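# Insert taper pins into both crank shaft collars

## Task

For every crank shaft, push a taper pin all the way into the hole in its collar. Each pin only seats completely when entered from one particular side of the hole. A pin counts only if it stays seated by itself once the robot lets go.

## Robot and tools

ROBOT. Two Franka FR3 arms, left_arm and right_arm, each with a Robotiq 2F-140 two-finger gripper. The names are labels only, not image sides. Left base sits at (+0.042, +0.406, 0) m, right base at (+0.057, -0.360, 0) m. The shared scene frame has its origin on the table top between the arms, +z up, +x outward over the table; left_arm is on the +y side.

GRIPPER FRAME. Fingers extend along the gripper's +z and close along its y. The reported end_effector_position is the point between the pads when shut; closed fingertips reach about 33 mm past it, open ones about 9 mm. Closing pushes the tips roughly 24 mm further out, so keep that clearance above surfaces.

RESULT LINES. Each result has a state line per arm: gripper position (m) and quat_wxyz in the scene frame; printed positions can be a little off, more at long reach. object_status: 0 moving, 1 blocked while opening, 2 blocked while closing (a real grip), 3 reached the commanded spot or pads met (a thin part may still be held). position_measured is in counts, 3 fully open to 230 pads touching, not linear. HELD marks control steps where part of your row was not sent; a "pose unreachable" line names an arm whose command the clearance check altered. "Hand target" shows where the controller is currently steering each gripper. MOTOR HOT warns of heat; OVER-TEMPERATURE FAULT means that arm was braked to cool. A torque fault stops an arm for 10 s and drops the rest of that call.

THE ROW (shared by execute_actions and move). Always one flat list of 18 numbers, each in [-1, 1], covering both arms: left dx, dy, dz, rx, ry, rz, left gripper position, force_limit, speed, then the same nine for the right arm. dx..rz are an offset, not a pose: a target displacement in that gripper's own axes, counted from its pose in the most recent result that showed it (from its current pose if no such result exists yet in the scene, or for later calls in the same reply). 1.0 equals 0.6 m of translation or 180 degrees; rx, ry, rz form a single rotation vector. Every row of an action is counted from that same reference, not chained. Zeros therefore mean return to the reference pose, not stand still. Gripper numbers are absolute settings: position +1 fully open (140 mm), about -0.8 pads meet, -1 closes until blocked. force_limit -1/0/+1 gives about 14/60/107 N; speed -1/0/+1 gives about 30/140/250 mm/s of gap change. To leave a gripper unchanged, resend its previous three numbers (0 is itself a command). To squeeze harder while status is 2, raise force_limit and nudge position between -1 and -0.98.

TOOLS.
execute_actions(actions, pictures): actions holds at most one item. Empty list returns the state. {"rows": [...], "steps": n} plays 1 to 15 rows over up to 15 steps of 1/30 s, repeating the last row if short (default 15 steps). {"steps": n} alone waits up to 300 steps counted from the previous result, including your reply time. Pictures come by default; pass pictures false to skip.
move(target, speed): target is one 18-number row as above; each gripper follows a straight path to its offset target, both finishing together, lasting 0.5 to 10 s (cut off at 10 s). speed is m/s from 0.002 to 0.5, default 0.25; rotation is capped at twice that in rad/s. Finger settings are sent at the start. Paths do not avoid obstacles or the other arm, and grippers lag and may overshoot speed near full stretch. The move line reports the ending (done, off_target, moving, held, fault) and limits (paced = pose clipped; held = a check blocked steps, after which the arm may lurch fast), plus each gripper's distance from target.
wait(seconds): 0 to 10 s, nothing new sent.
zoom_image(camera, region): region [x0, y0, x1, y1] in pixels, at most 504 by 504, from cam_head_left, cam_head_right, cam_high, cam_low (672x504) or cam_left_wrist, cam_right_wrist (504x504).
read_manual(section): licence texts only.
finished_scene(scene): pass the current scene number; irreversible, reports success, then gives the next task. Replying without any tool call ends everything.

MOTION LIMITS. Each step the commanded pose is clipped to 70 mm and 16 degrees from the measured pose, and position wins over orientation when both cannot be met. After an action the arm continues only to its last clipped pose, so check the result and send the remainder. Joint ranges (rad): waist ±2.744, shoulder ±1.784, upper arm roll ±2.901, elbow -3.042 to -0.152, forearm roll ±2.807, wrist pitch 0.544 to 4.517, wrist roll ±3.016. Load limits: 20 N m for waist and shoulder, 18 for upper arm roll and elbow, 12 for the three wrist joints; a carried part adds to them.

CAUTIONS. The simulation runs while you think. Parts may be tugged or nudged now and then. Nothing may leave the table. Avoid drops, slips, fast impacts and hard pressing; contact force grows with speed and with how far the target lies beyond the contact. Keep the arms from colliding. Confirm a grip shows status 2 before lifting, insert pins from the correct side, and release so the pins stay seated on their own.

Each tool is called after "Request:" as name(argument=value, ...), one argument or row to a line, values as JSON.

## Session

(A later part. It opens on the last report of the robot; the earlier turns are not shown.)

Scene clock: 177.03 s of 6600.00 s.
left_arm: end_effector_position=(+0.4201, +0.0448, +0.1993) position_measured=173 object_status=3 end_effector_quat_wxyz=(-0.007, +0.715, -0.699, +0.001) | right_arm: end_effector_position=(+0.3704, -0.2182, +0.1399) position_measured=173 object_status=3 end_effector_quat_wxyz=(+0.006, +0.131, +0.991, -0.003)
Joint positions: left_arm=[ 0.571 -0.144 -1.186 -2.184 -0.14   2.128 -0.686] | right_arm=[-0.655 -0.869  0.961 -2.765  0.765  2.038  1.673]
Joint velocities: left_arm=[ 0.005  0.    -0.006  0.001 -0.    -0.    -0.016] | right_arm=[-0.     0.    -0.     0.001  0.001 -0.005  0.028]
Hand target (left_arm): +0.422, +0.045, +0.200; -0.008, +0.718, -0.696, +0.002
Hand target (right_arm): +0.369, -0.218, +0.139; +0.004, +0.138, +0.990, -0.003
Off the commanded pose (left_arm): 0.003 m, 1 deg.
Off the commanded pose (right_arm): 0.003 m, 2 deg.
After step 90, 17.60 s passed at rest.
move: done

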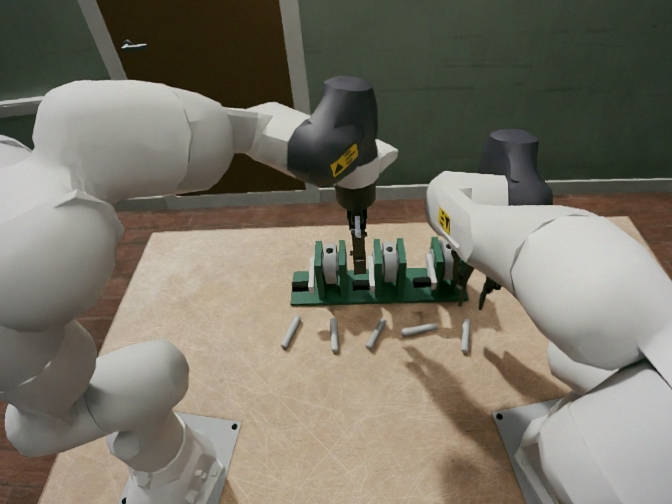

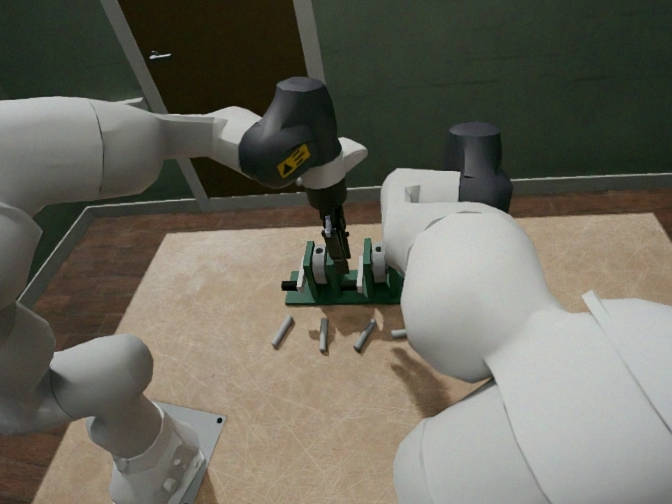

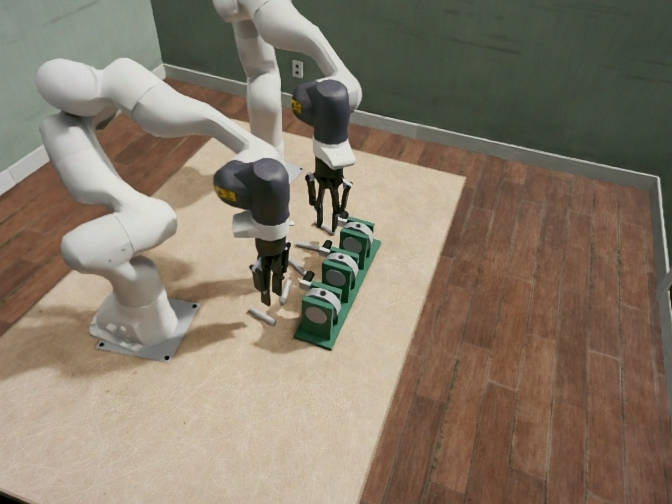

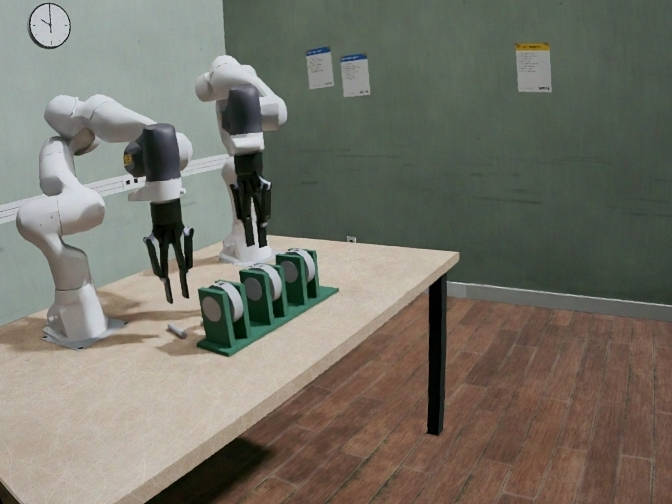

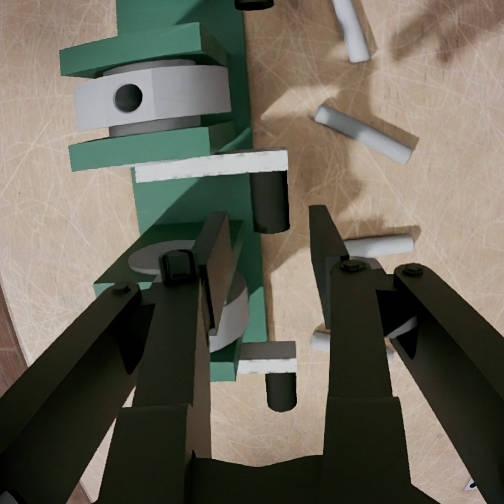

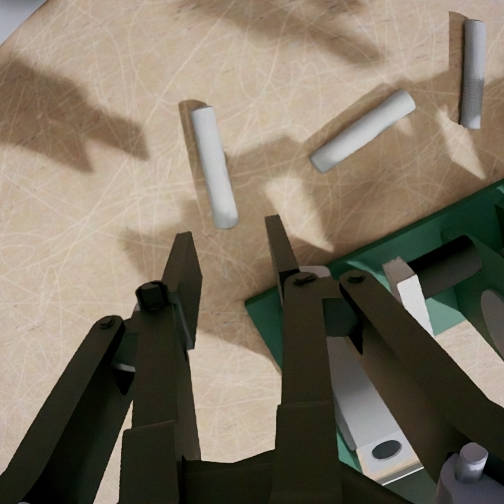

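Request:
zoom_image(
  camera="cam_right_wrist",
  region=[150,0,504,260],
)

Region (150, 0, 504, 260) of cam_right_wrist's 504x504 image, scaled by 1.424, with more detail than that image has; it fills the top 370 rows of this view, and the rest is white.

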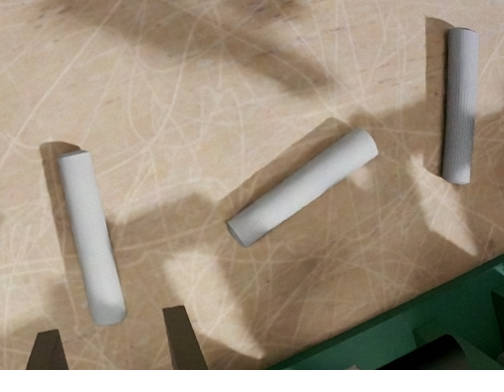

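Request:
move(
  target=[0,-0.002,0.08,0,0,0.006,-0.35,-0.6,-0.3, -0.005,-0.008,0.1,0,0,0,-0.35,-0.6,-0.3],
  speed=0.06,
)

Scene clock: 191.17 s of 6600.00 s.
left_arm: end_effector_position=(+0.4205, +0.0458, +0.1496) position_measured=173 object_status=3 end_effector_quat_wxyz=(-0.008, +0.703, -0.711, -0.002) | right_arm: end_effector_position=(+0.3715, -0.2233, +0.0798) position_measured=173 object_status=3 end_effector_quat_wxyz=(+0.004, +0.133, +0.991, -0.003)
Joint positions: left_arm=[ 0.592  0.04  -1.239 -2.243  0.068  2.251 -0.805] | right_arm=[-0.717 -0.727  1.119 -2.823  0.859  2.247  1.642]
Joint velocities: left_arm=[-0.001  0.007  0.    -0.001  0.018 -0.    -0.042] | right_arm=[ 0.     0.007  0.001  0.001 -0.001  0.018 -0.007]
Hand target (left_arm): +0.422, +0.044, +0.150; -0.009, +0.707, -0.707, +0.000
Hand target (right_arm): +0.372, -0.224, +0.079; +0.005, +0.131, +0.991, -0.003
Off the commanded pose (left_arm): 0.002 m, 1 deg.
Off the commanded pose (right_arm): 0.001 m, 0 deg.
After step 90, 9.60 s passed at rest.
move: done

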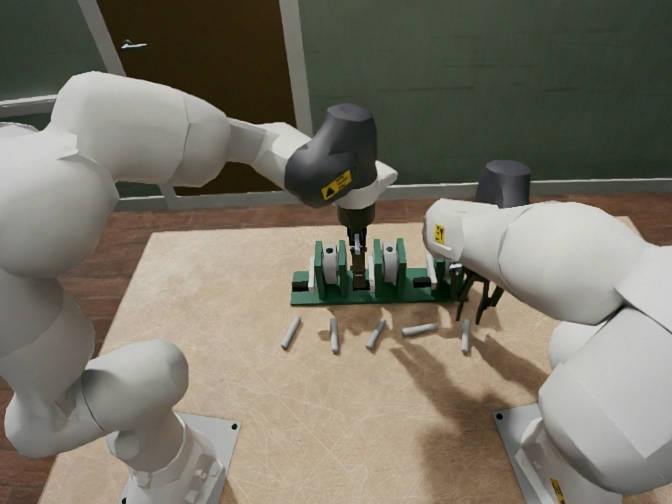

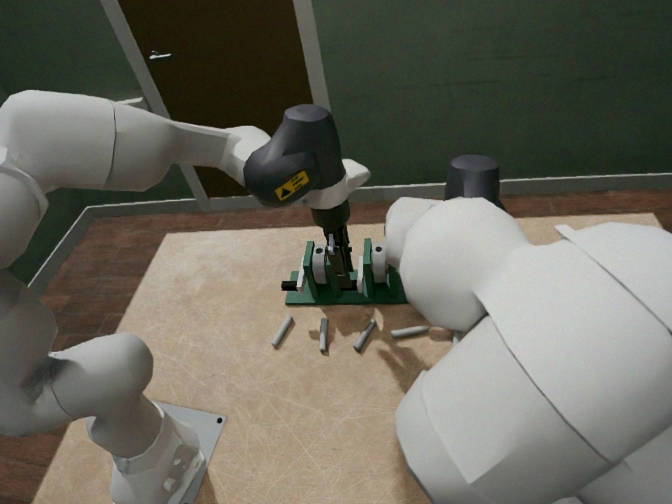

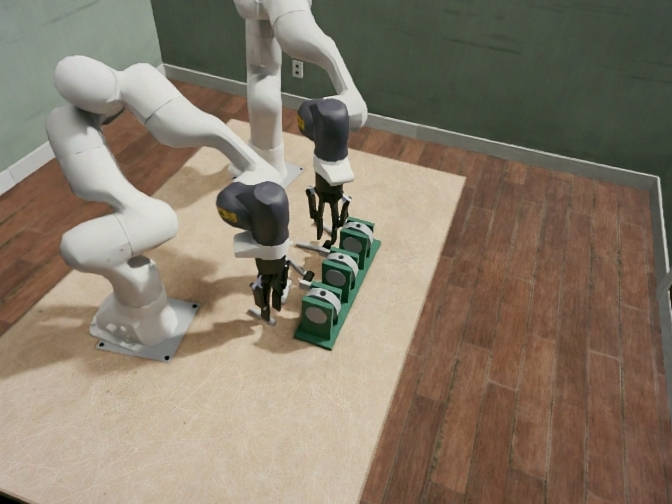

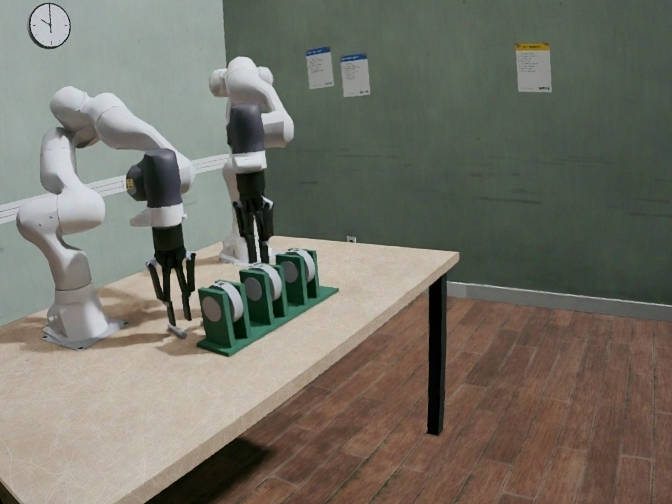

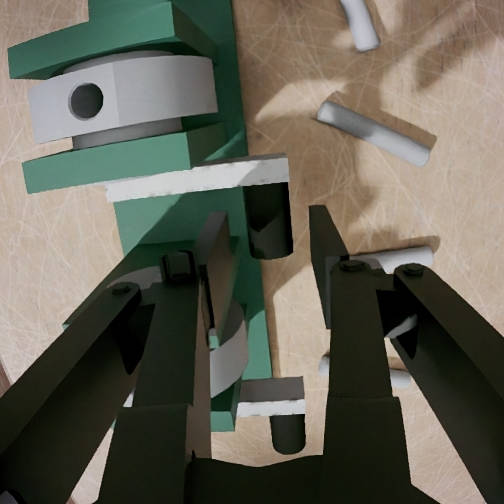

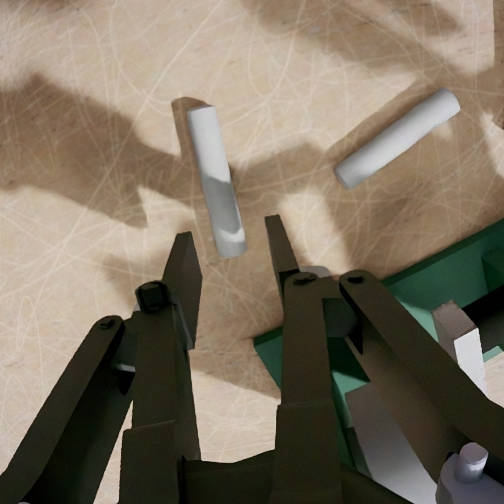

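Request:
move(
  target=[0.002,-0.001,0.056,0,0,-0.004,-0.35,-0.6,-0.3, -0.002,-0.005,0.0563,0,0,-0.01,-0.35,-0.6,-0.3],
  speed=0.03,
)

Scene clock: 196.93 s of 6600.00 s.
left_arm: end_effector_position=(+0.4212, +0.0452, +0.1164) position_measured=173 object_status=3 end_effector_quat_wxyz=(-0.008, +0.704, -0.710, -0.004) | right_arm: end_effector_position=(+0.3714, -0.2259, +0.0461) position_measured=173 object_status=3 end_effector_quat_wxyz=(+0.003, +0.120, +0.993, -0.003)
Joint positions: left_arm=[ 0.492  0.167 -1.146 -2.264  0.229  2.313 -0.923] | right_arm=[-0.784 -0.605  1.226 -2.842  0.891  2.394  1.601]
Joint velocities: left_arm=[-0.014 -0.     0.012  0.    -0.     0.004 -0.022] | right_arm=[-0.001  0.008  0.001  0.001  0.001  0.02  -0.007]
Hand target (left_arm): +0.421, +0.044, +0.116; -0.008, +0.707, -0.708, -0.002
Hand target (right_arm): +0.372, -0.227, +0.045; +0.004, +0.118, +0.993, -0.003
Off the commanded pose (left_arm): 0.000 m, 1 deg.
Off the commanded pose (right_arm): 0.001 m, 0 deg.
After step 90, 1.20 s passed at rest.
move: done

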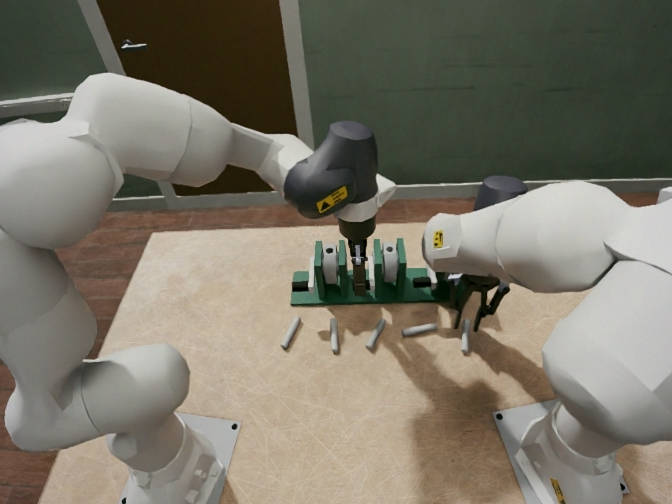

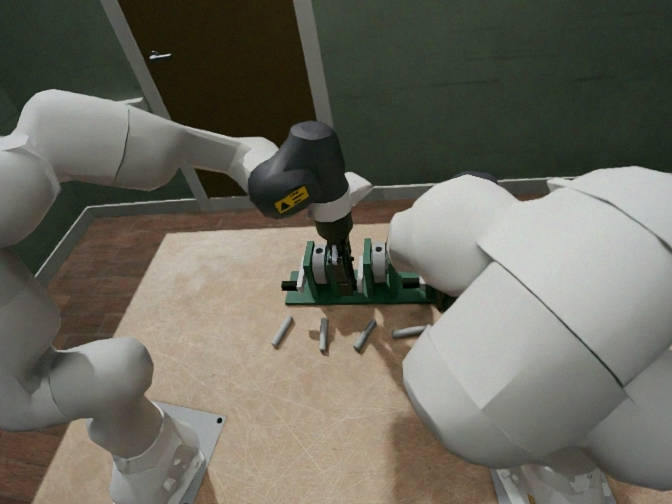

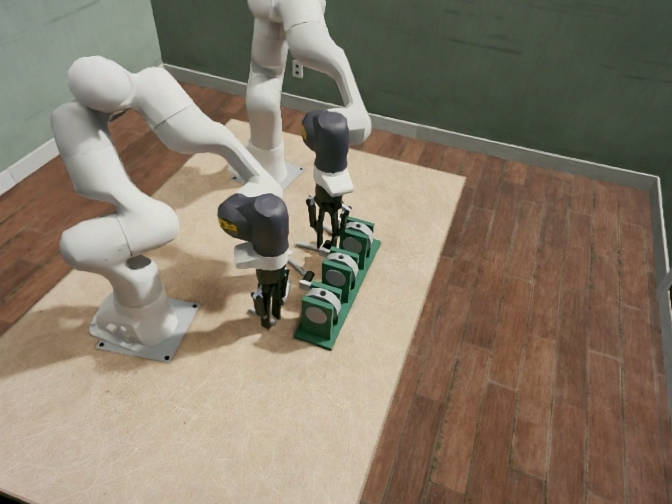

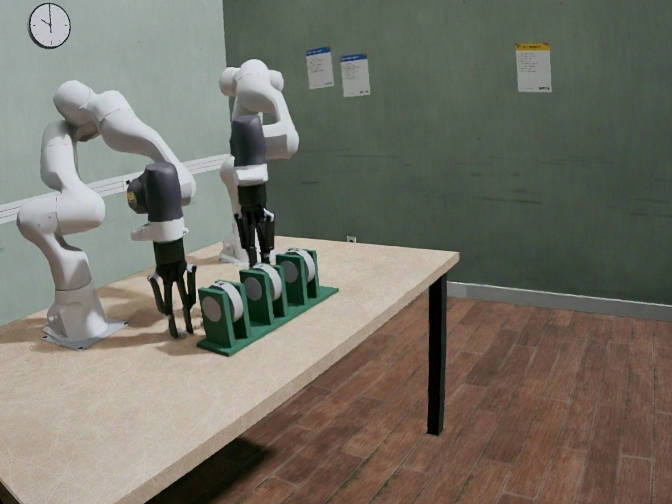

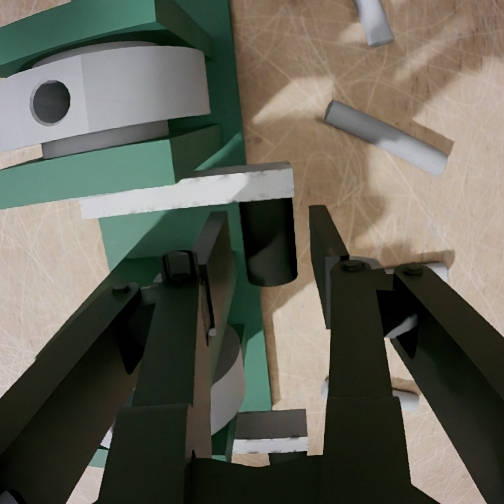

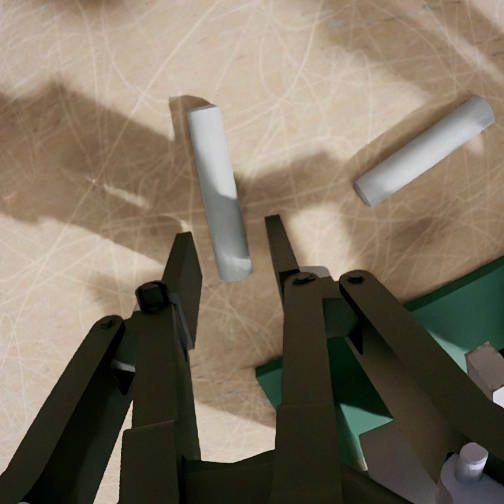

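Request:
move(
  target=[0.002,0,0.004,0,0,-0.003,-0.35,-0.6,-0.3, 0,0,0,0,0,0,-1,0.3,-0.6],
  speed=0.02,
)

Request:
move(
  target=[0,0,0,0,0,0,-1,-0.6,-0.6, 0,0,0,0,0,0,-1,0.3,-0.6],
  speed=0.02,
)

Scene clock: 202.67 s of 6600.00 s.
left_arm: end_effector_position=(+0.4206, +0.0455, +0.1138) position_measured=173 object_status=3 end_effector_quat_wxyz=(-0.008, +0.707, -0.708, -0.005) | right_arm: end_effector_position=(+0.3724, -0.2261, +0.0465) position_measured=210 object_status=2 end_effector_quat_wxyz=(+0.005, +0.119, +0.993, -0.003)
Joint positions: left_arm=[ 0.481  0.175 -1.135 -2.264  0.237  2.314 -0.936] | right_arm=[-0.784 -0.605  1.226 -2.841  0.891  2.397  1.599]
Joint velocities: left_arm=[-0.007 -0.001  0.008 -0.001  0.001  0.    -0.008] | right_arm=[ 0.    -0.     0.001  0.    -0.001 -0.    -0.   ]
Hand target (left_arm): +0.421, +0.044, +0.114; -0.008, +0.707, -0.707, -0.004
Hand target (right_arm): +0.371, -0.226, +0.046; +0.003, +0.120, +0.993, -0.003
Off the commanded pose (left_arm): 0.002 m, 0 deg.
Off the commanded pose (right_arm): 0.001 m, 0 deg.
After step 90, 2.03 s passed at rest.
move: done

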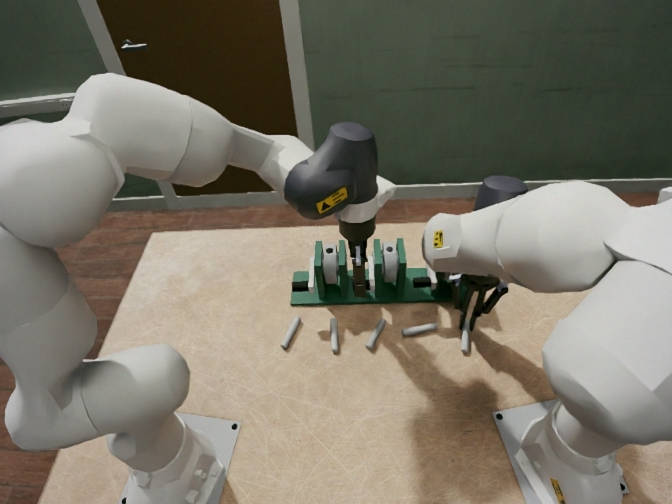

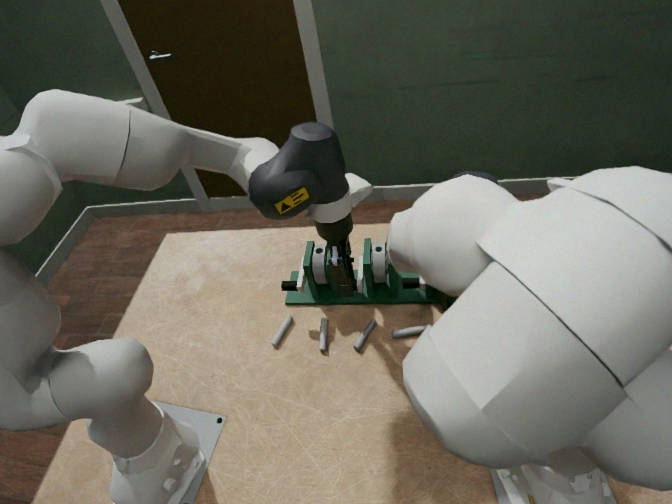

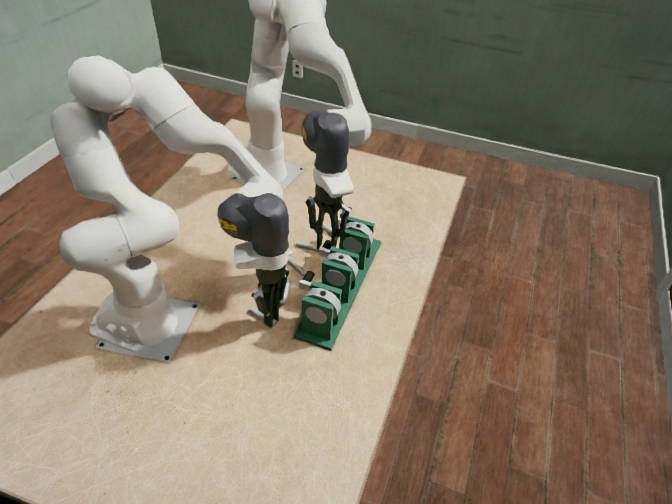

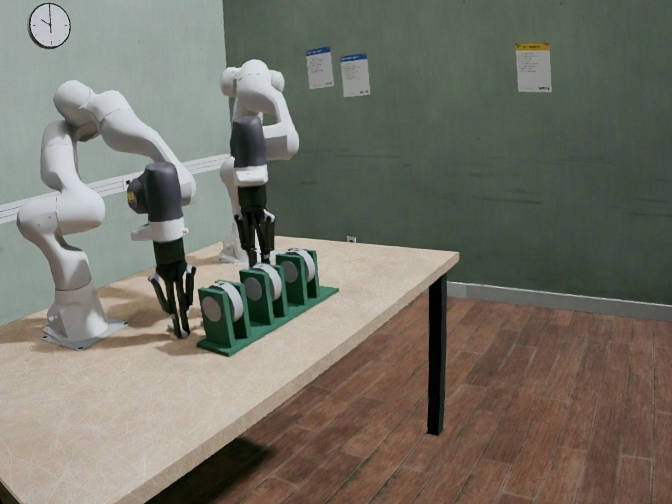

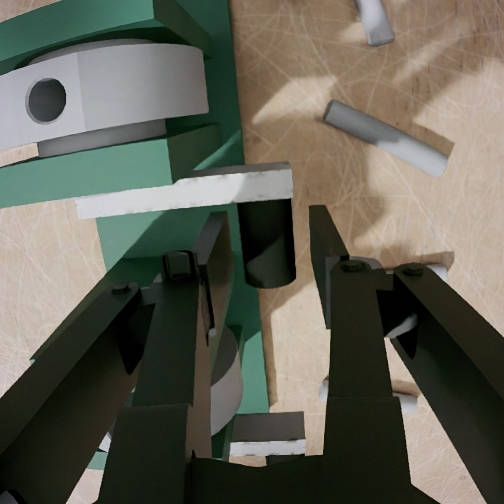

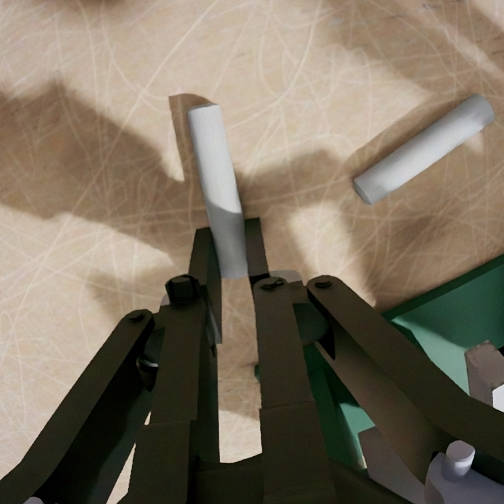

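Scene clock: 203.17 s of 6600.00 s.
left_arm: end_effector_position=(+0.4216, +0.0456, +0.1141) position_measured=197 object_status=2 end_effector_quat_wxyz=(-0.008, +0.707, -0.707, -0.004) | right_arm: end_effector_position=(+0.3724, -0.2261, +0.0465) position_measured=210 object_status=2 end_effector_quat_wxyz=(+0.005, +0.119, +0.993, -0.003)
Joint positions: left_arm=[ 0.481  0.175 -1.134 -2.263  0.237  2.315 -0.936] | right_arm=[-0.784 -0.605  1.226 -2.841  0.891  2.397  1.599]
Joint velocities: left_arm=[-0.     0.    -0.001 -0.    -0.    -0.001 -0.002] | right_arm=[-0.001  0.001  0.    -0.     0.001  0.001 -0.002]
Hand target (left_arm): +0.421, +0.046, +0.114; -0.008, +0.707, -0.708, -0.005
Hand target (right_arm): +0.372, -0.226, +0.046; +0.005, +0.119, +0.993, -0.003
Off the commanded pose (left_arm): 0.001 m, 0 deg.
Off the commanded pose (right_arm): 0.000 m, 0 deg.
move: done

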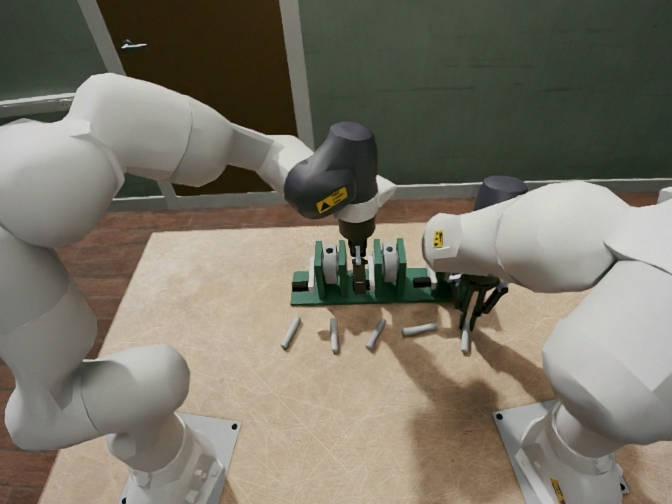

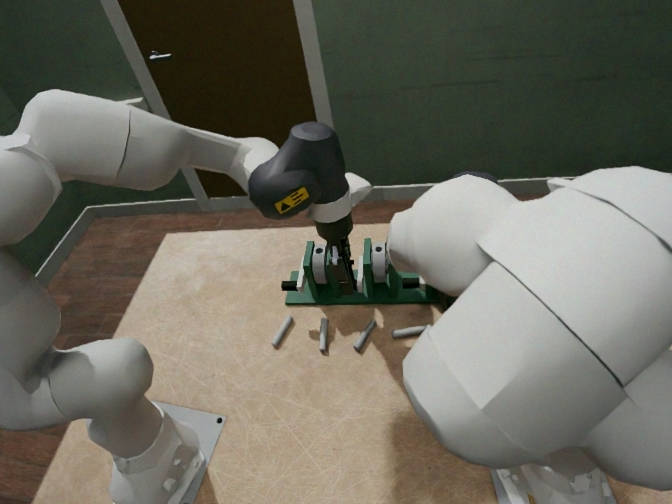

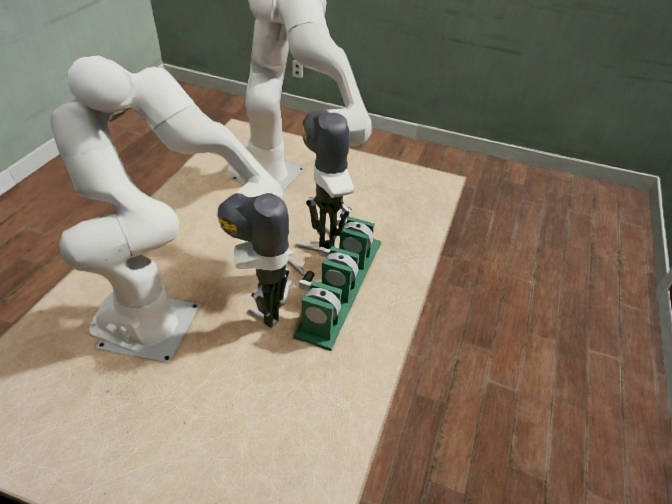

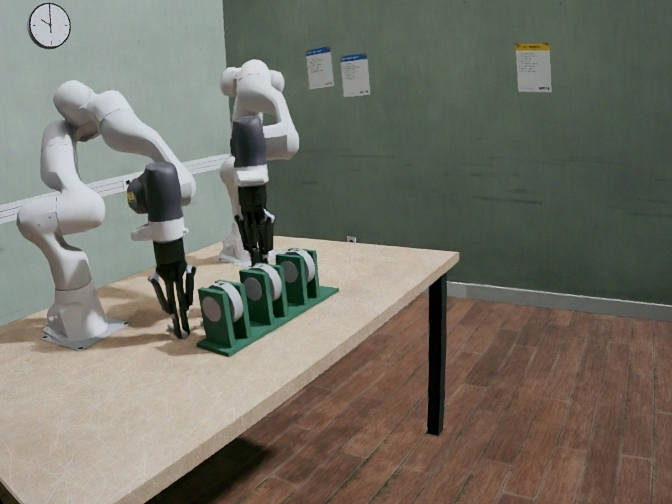

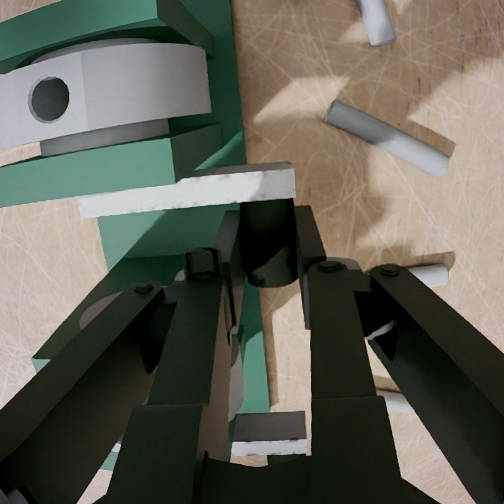

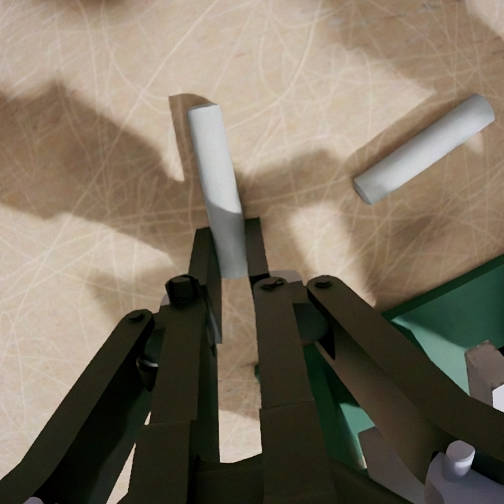

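Request:
move(
  target=[0,-0.0133,-0.0628,0,0,0,-1,-0.6,-0.6, 0,0,-0.13,0,0,0,-1,0.3,-0.6],
  speed=0.07,
)

Scene clock: 210.67 s of 6600.00 s.
left_arm: end_effector_position=(+0.4305, +0.0456, +0.1503) position_measured=197 object_status=2 end_effector_quat_wxyz=(-0.007, +0.710, -0.704, -0.002) | right_arm: end_effector_position=(+0.3726, -0.2261, +0.1245) position_measured=210 object_status=2 end_effector_quat_wxyz=(+0.005, +0.117, +0.993, -0.002)
Joint positions: left_arm=[ 0.558  0.09  -1.199 -2.215  0.126  2.24  -0.852] | right_arm=[-0.661 -0.821  0.976 -2.789  0.769  2.104  1.633]
Joint velocities: left_arm=[ 0.    -0.002 -0.001  0.001 -0.003 -0.     0.01 ] | right_arm=[-0.    -0.007  0.     0.    -0.001 -0.016  0.001]
Hand target (left_arm): +0.430, +0.046, +0.152; -0.007, +0.708, -0.706, -0.005
Hand target (right_arm): +0.373, -0.225, +0.126; +0.005, +0.118, +0.993, -0.002
Off the commanded pose (left_arm): 0.002 m, 0 deg.
Off the commanded pose (right_arm): 0.001 m, 0 deg.
After step 90, 2.83 s passed at rest.
move: done

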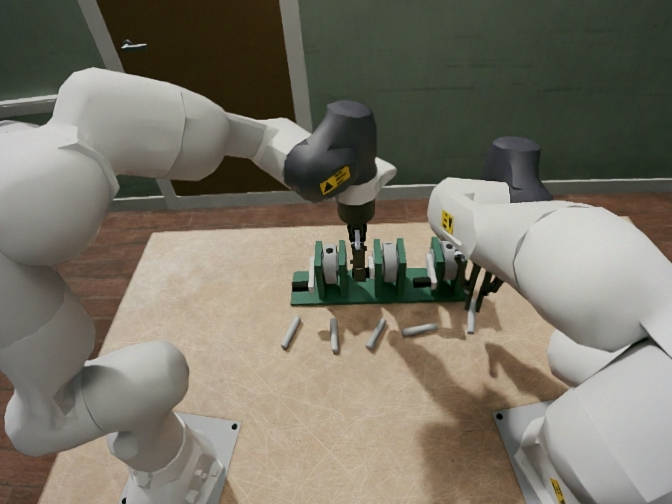

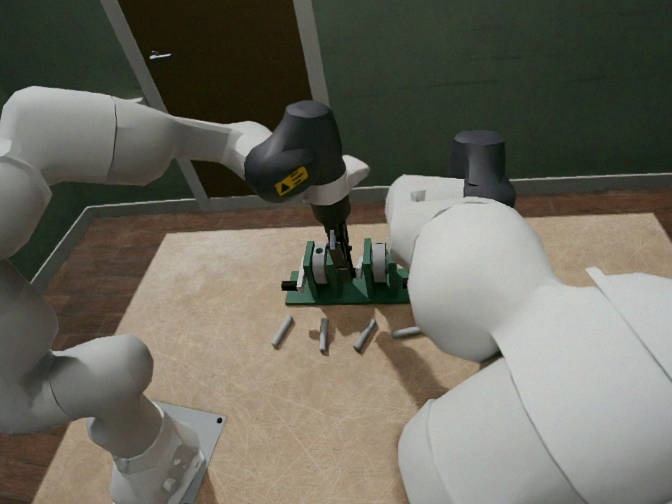

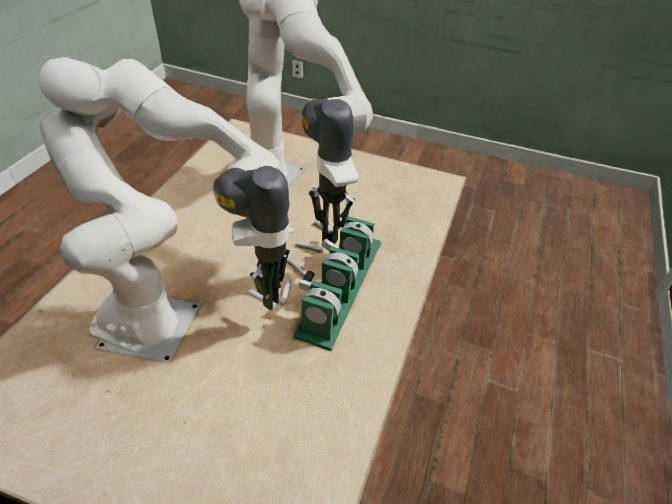

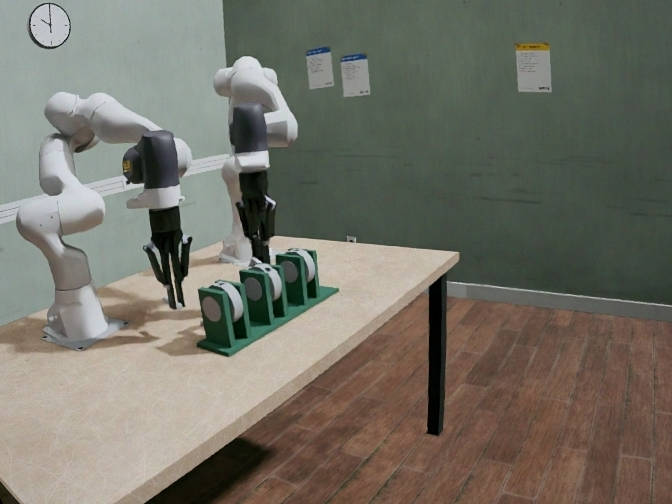

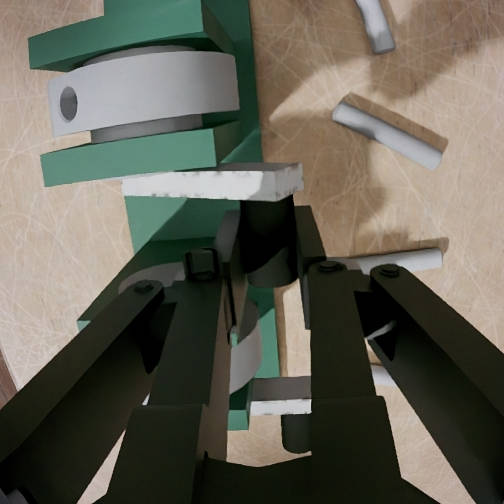

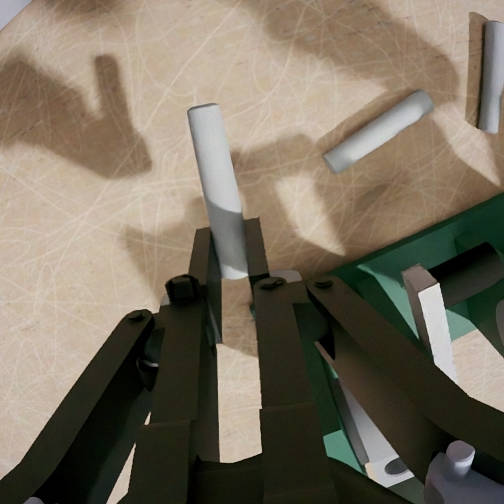

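Request:
move(
  target=[0,-0.042,-0.046,0,0,0.003,-1,-0.6,-0.6, 0,0,-0.13,0,0,-0.287,-1,0.3,-0.6],
  speed=0.35,
)

Scene clock: 216.43 s of 6600.00 s.
left_arm: end_effector_position=(+0.4537, +0.0456, +0.1747) position_measured=197 object_status=2 end_effector_quat_wxyz=(-0.005, +0.709, -0.705, -0.002) | right_arm: end_effector_position=(+0.3724, -0.2252, +0.2039) position_measured=210 object_status=2 end_effector_quat_wxyz=(+0.005, -0.320, +0.948, -0.000)
Joint positions: left_arm=[ 0.558  0.128 -1.181 -2.125  0.155  2.163 -0.84 ] | right_arm=[-0.313 -0.741  0.531 -2.704  0.389  2.015  0.995]
Joint velocities: left_arm=[-0.001  0.001  0.001 -0.001  0.001  0.     0.001] | right_arm=[ 0.001  0.001 -0.001  0.    -0.002  0.    -0.025]
Hand target (left_arm): +0.455, +0.046, +0.178; -0.008, +0.707, -0.708, -0.003
Hand target (right_arm): +0.373, -0.225, +0.205; +0.006, -0.326, +0.945, -0.001
Off the commanded pose (left_arm): 0.004 m, 1 deg.
Off the commanded pose (right_arm): 0.002 m, 1 deg.
After step 90, 0.57 s passed at rest.
move: off_target (left_arm)

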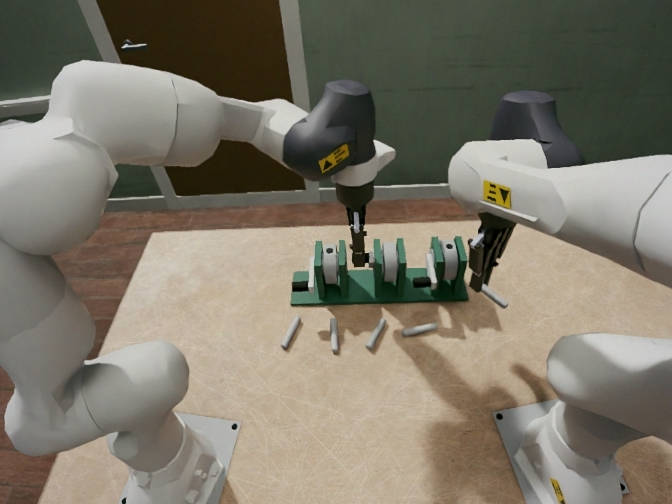

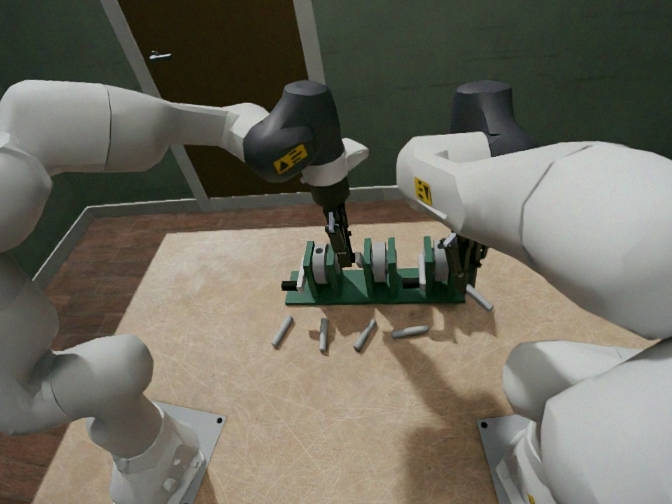

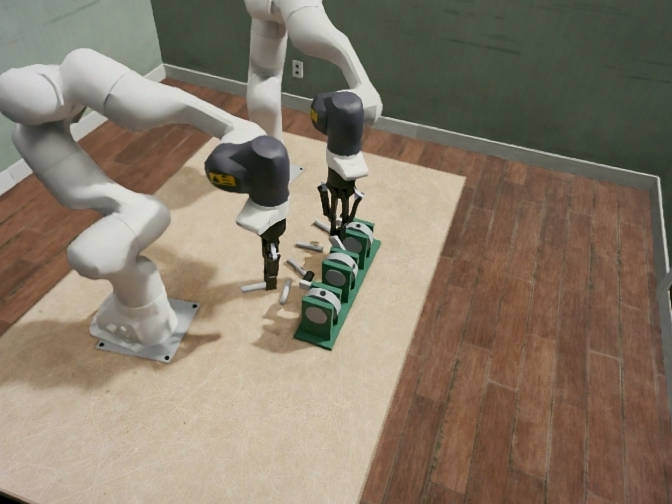

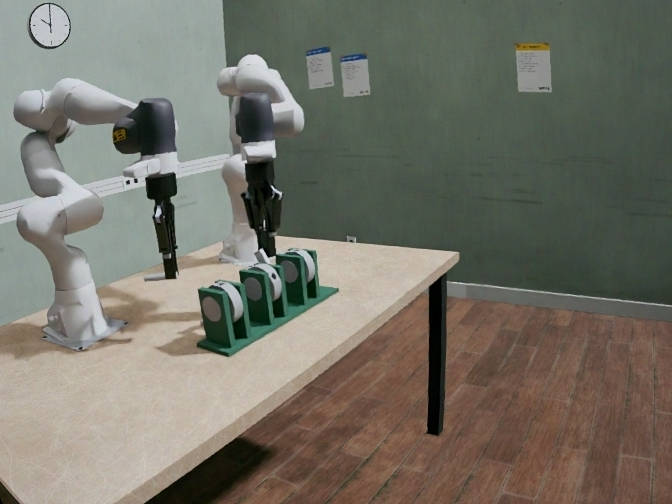

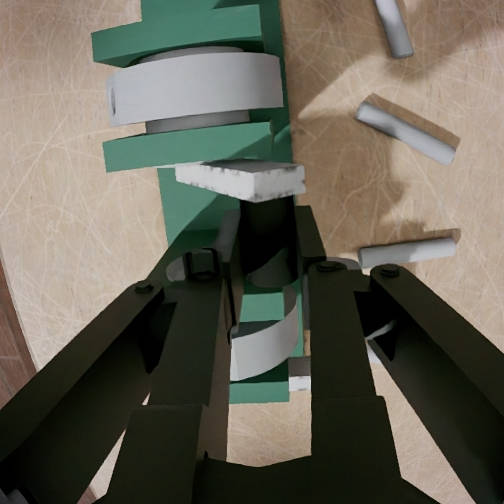

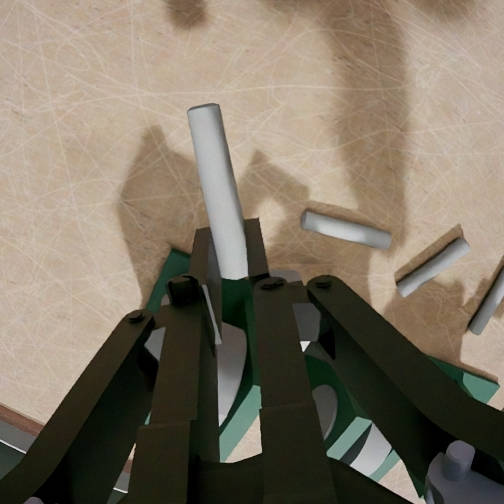

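Request:
move(
  target=[0,-0.0588,-0.0205,0,0,0.002,-1,-0.6,-0.6, -0.069,-0.074,-0.127,0,0,-0.293,-1,0.3,-0.6],
  speed=0.35,
)

Scene clock: 224.20 s of 6600.00 s.
left_arm: end_effector_position=(+0.4856, +0.0456, +0.1852) position_measured=197 object_status=2 end_effector_quat_wxyz=(-0.003, +0.708, -0.706, -0.005) | right_arm: end_effector_position=(+0.4323, -0.2361, +0.2785) position_measured=210 object_status=2 end_effector_quat_wxyz=(+0.006, -0.701, +0.713, +0.002)
Joint positions: left_arm=[ 0.49   0.238 -1.107 -2.011  0.254  2.095 -0.864] | right_arm=[ 0.025 -0.522  0.119 -2.433  0.072  1.922  0.271]
Joint velocities: left_arm=[-0.     0.     0.001 -0.    -0.     0.    -0.001] | right_arm=[-0.     0.    -0.001 -0.001  0.    -0.    -0.026]
Hand target (left_arm): +0.489, +0.046, +0.187; -0.006, +0.707, -0.707, -0.003
Hand target (right_arm): +0.433, -0.236, +0.280; -0.006, +0.706, -0.708, -0.001
Off the commanded pose (left_arm): 0.004 m, 0 deg.
Off the commanded pose (right_arm): 0.002 m, 1 deg.
After step 90, 2.47 s passed at rest.
move: off_target (left_arm)

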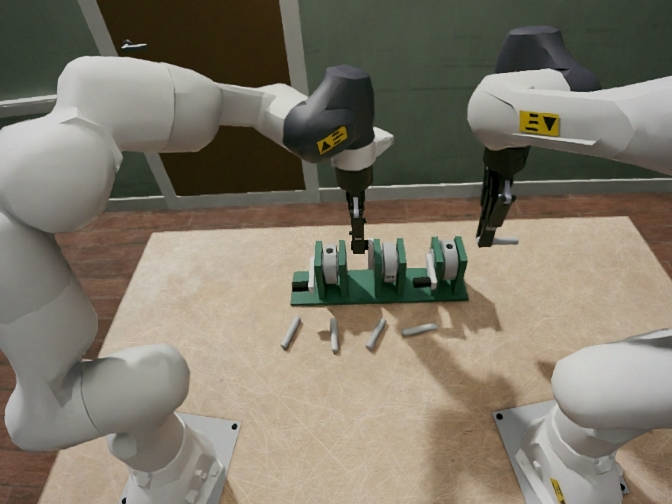

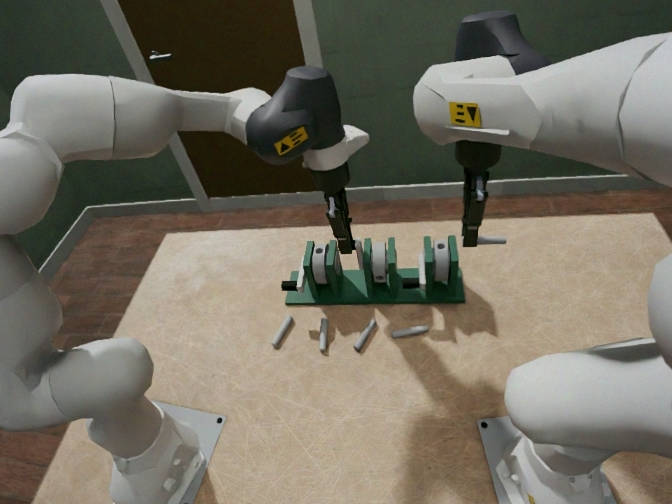

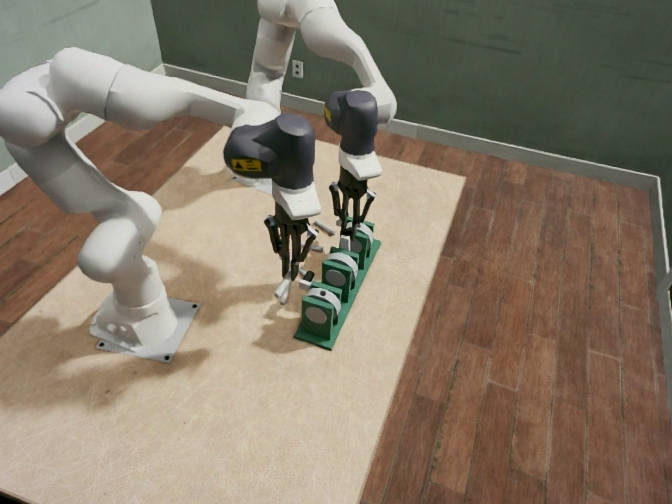

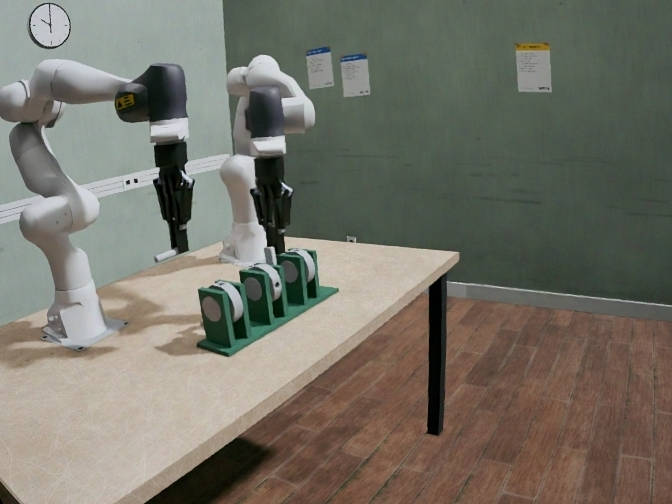

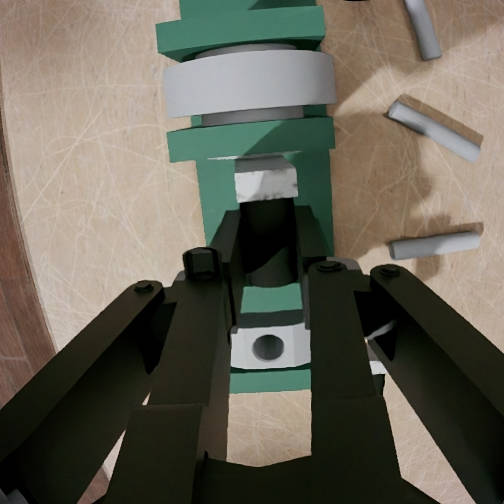

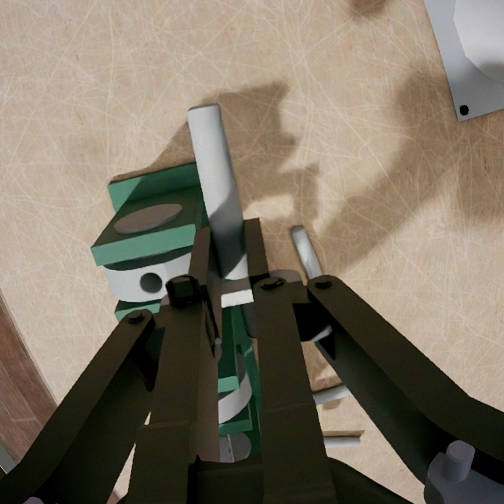

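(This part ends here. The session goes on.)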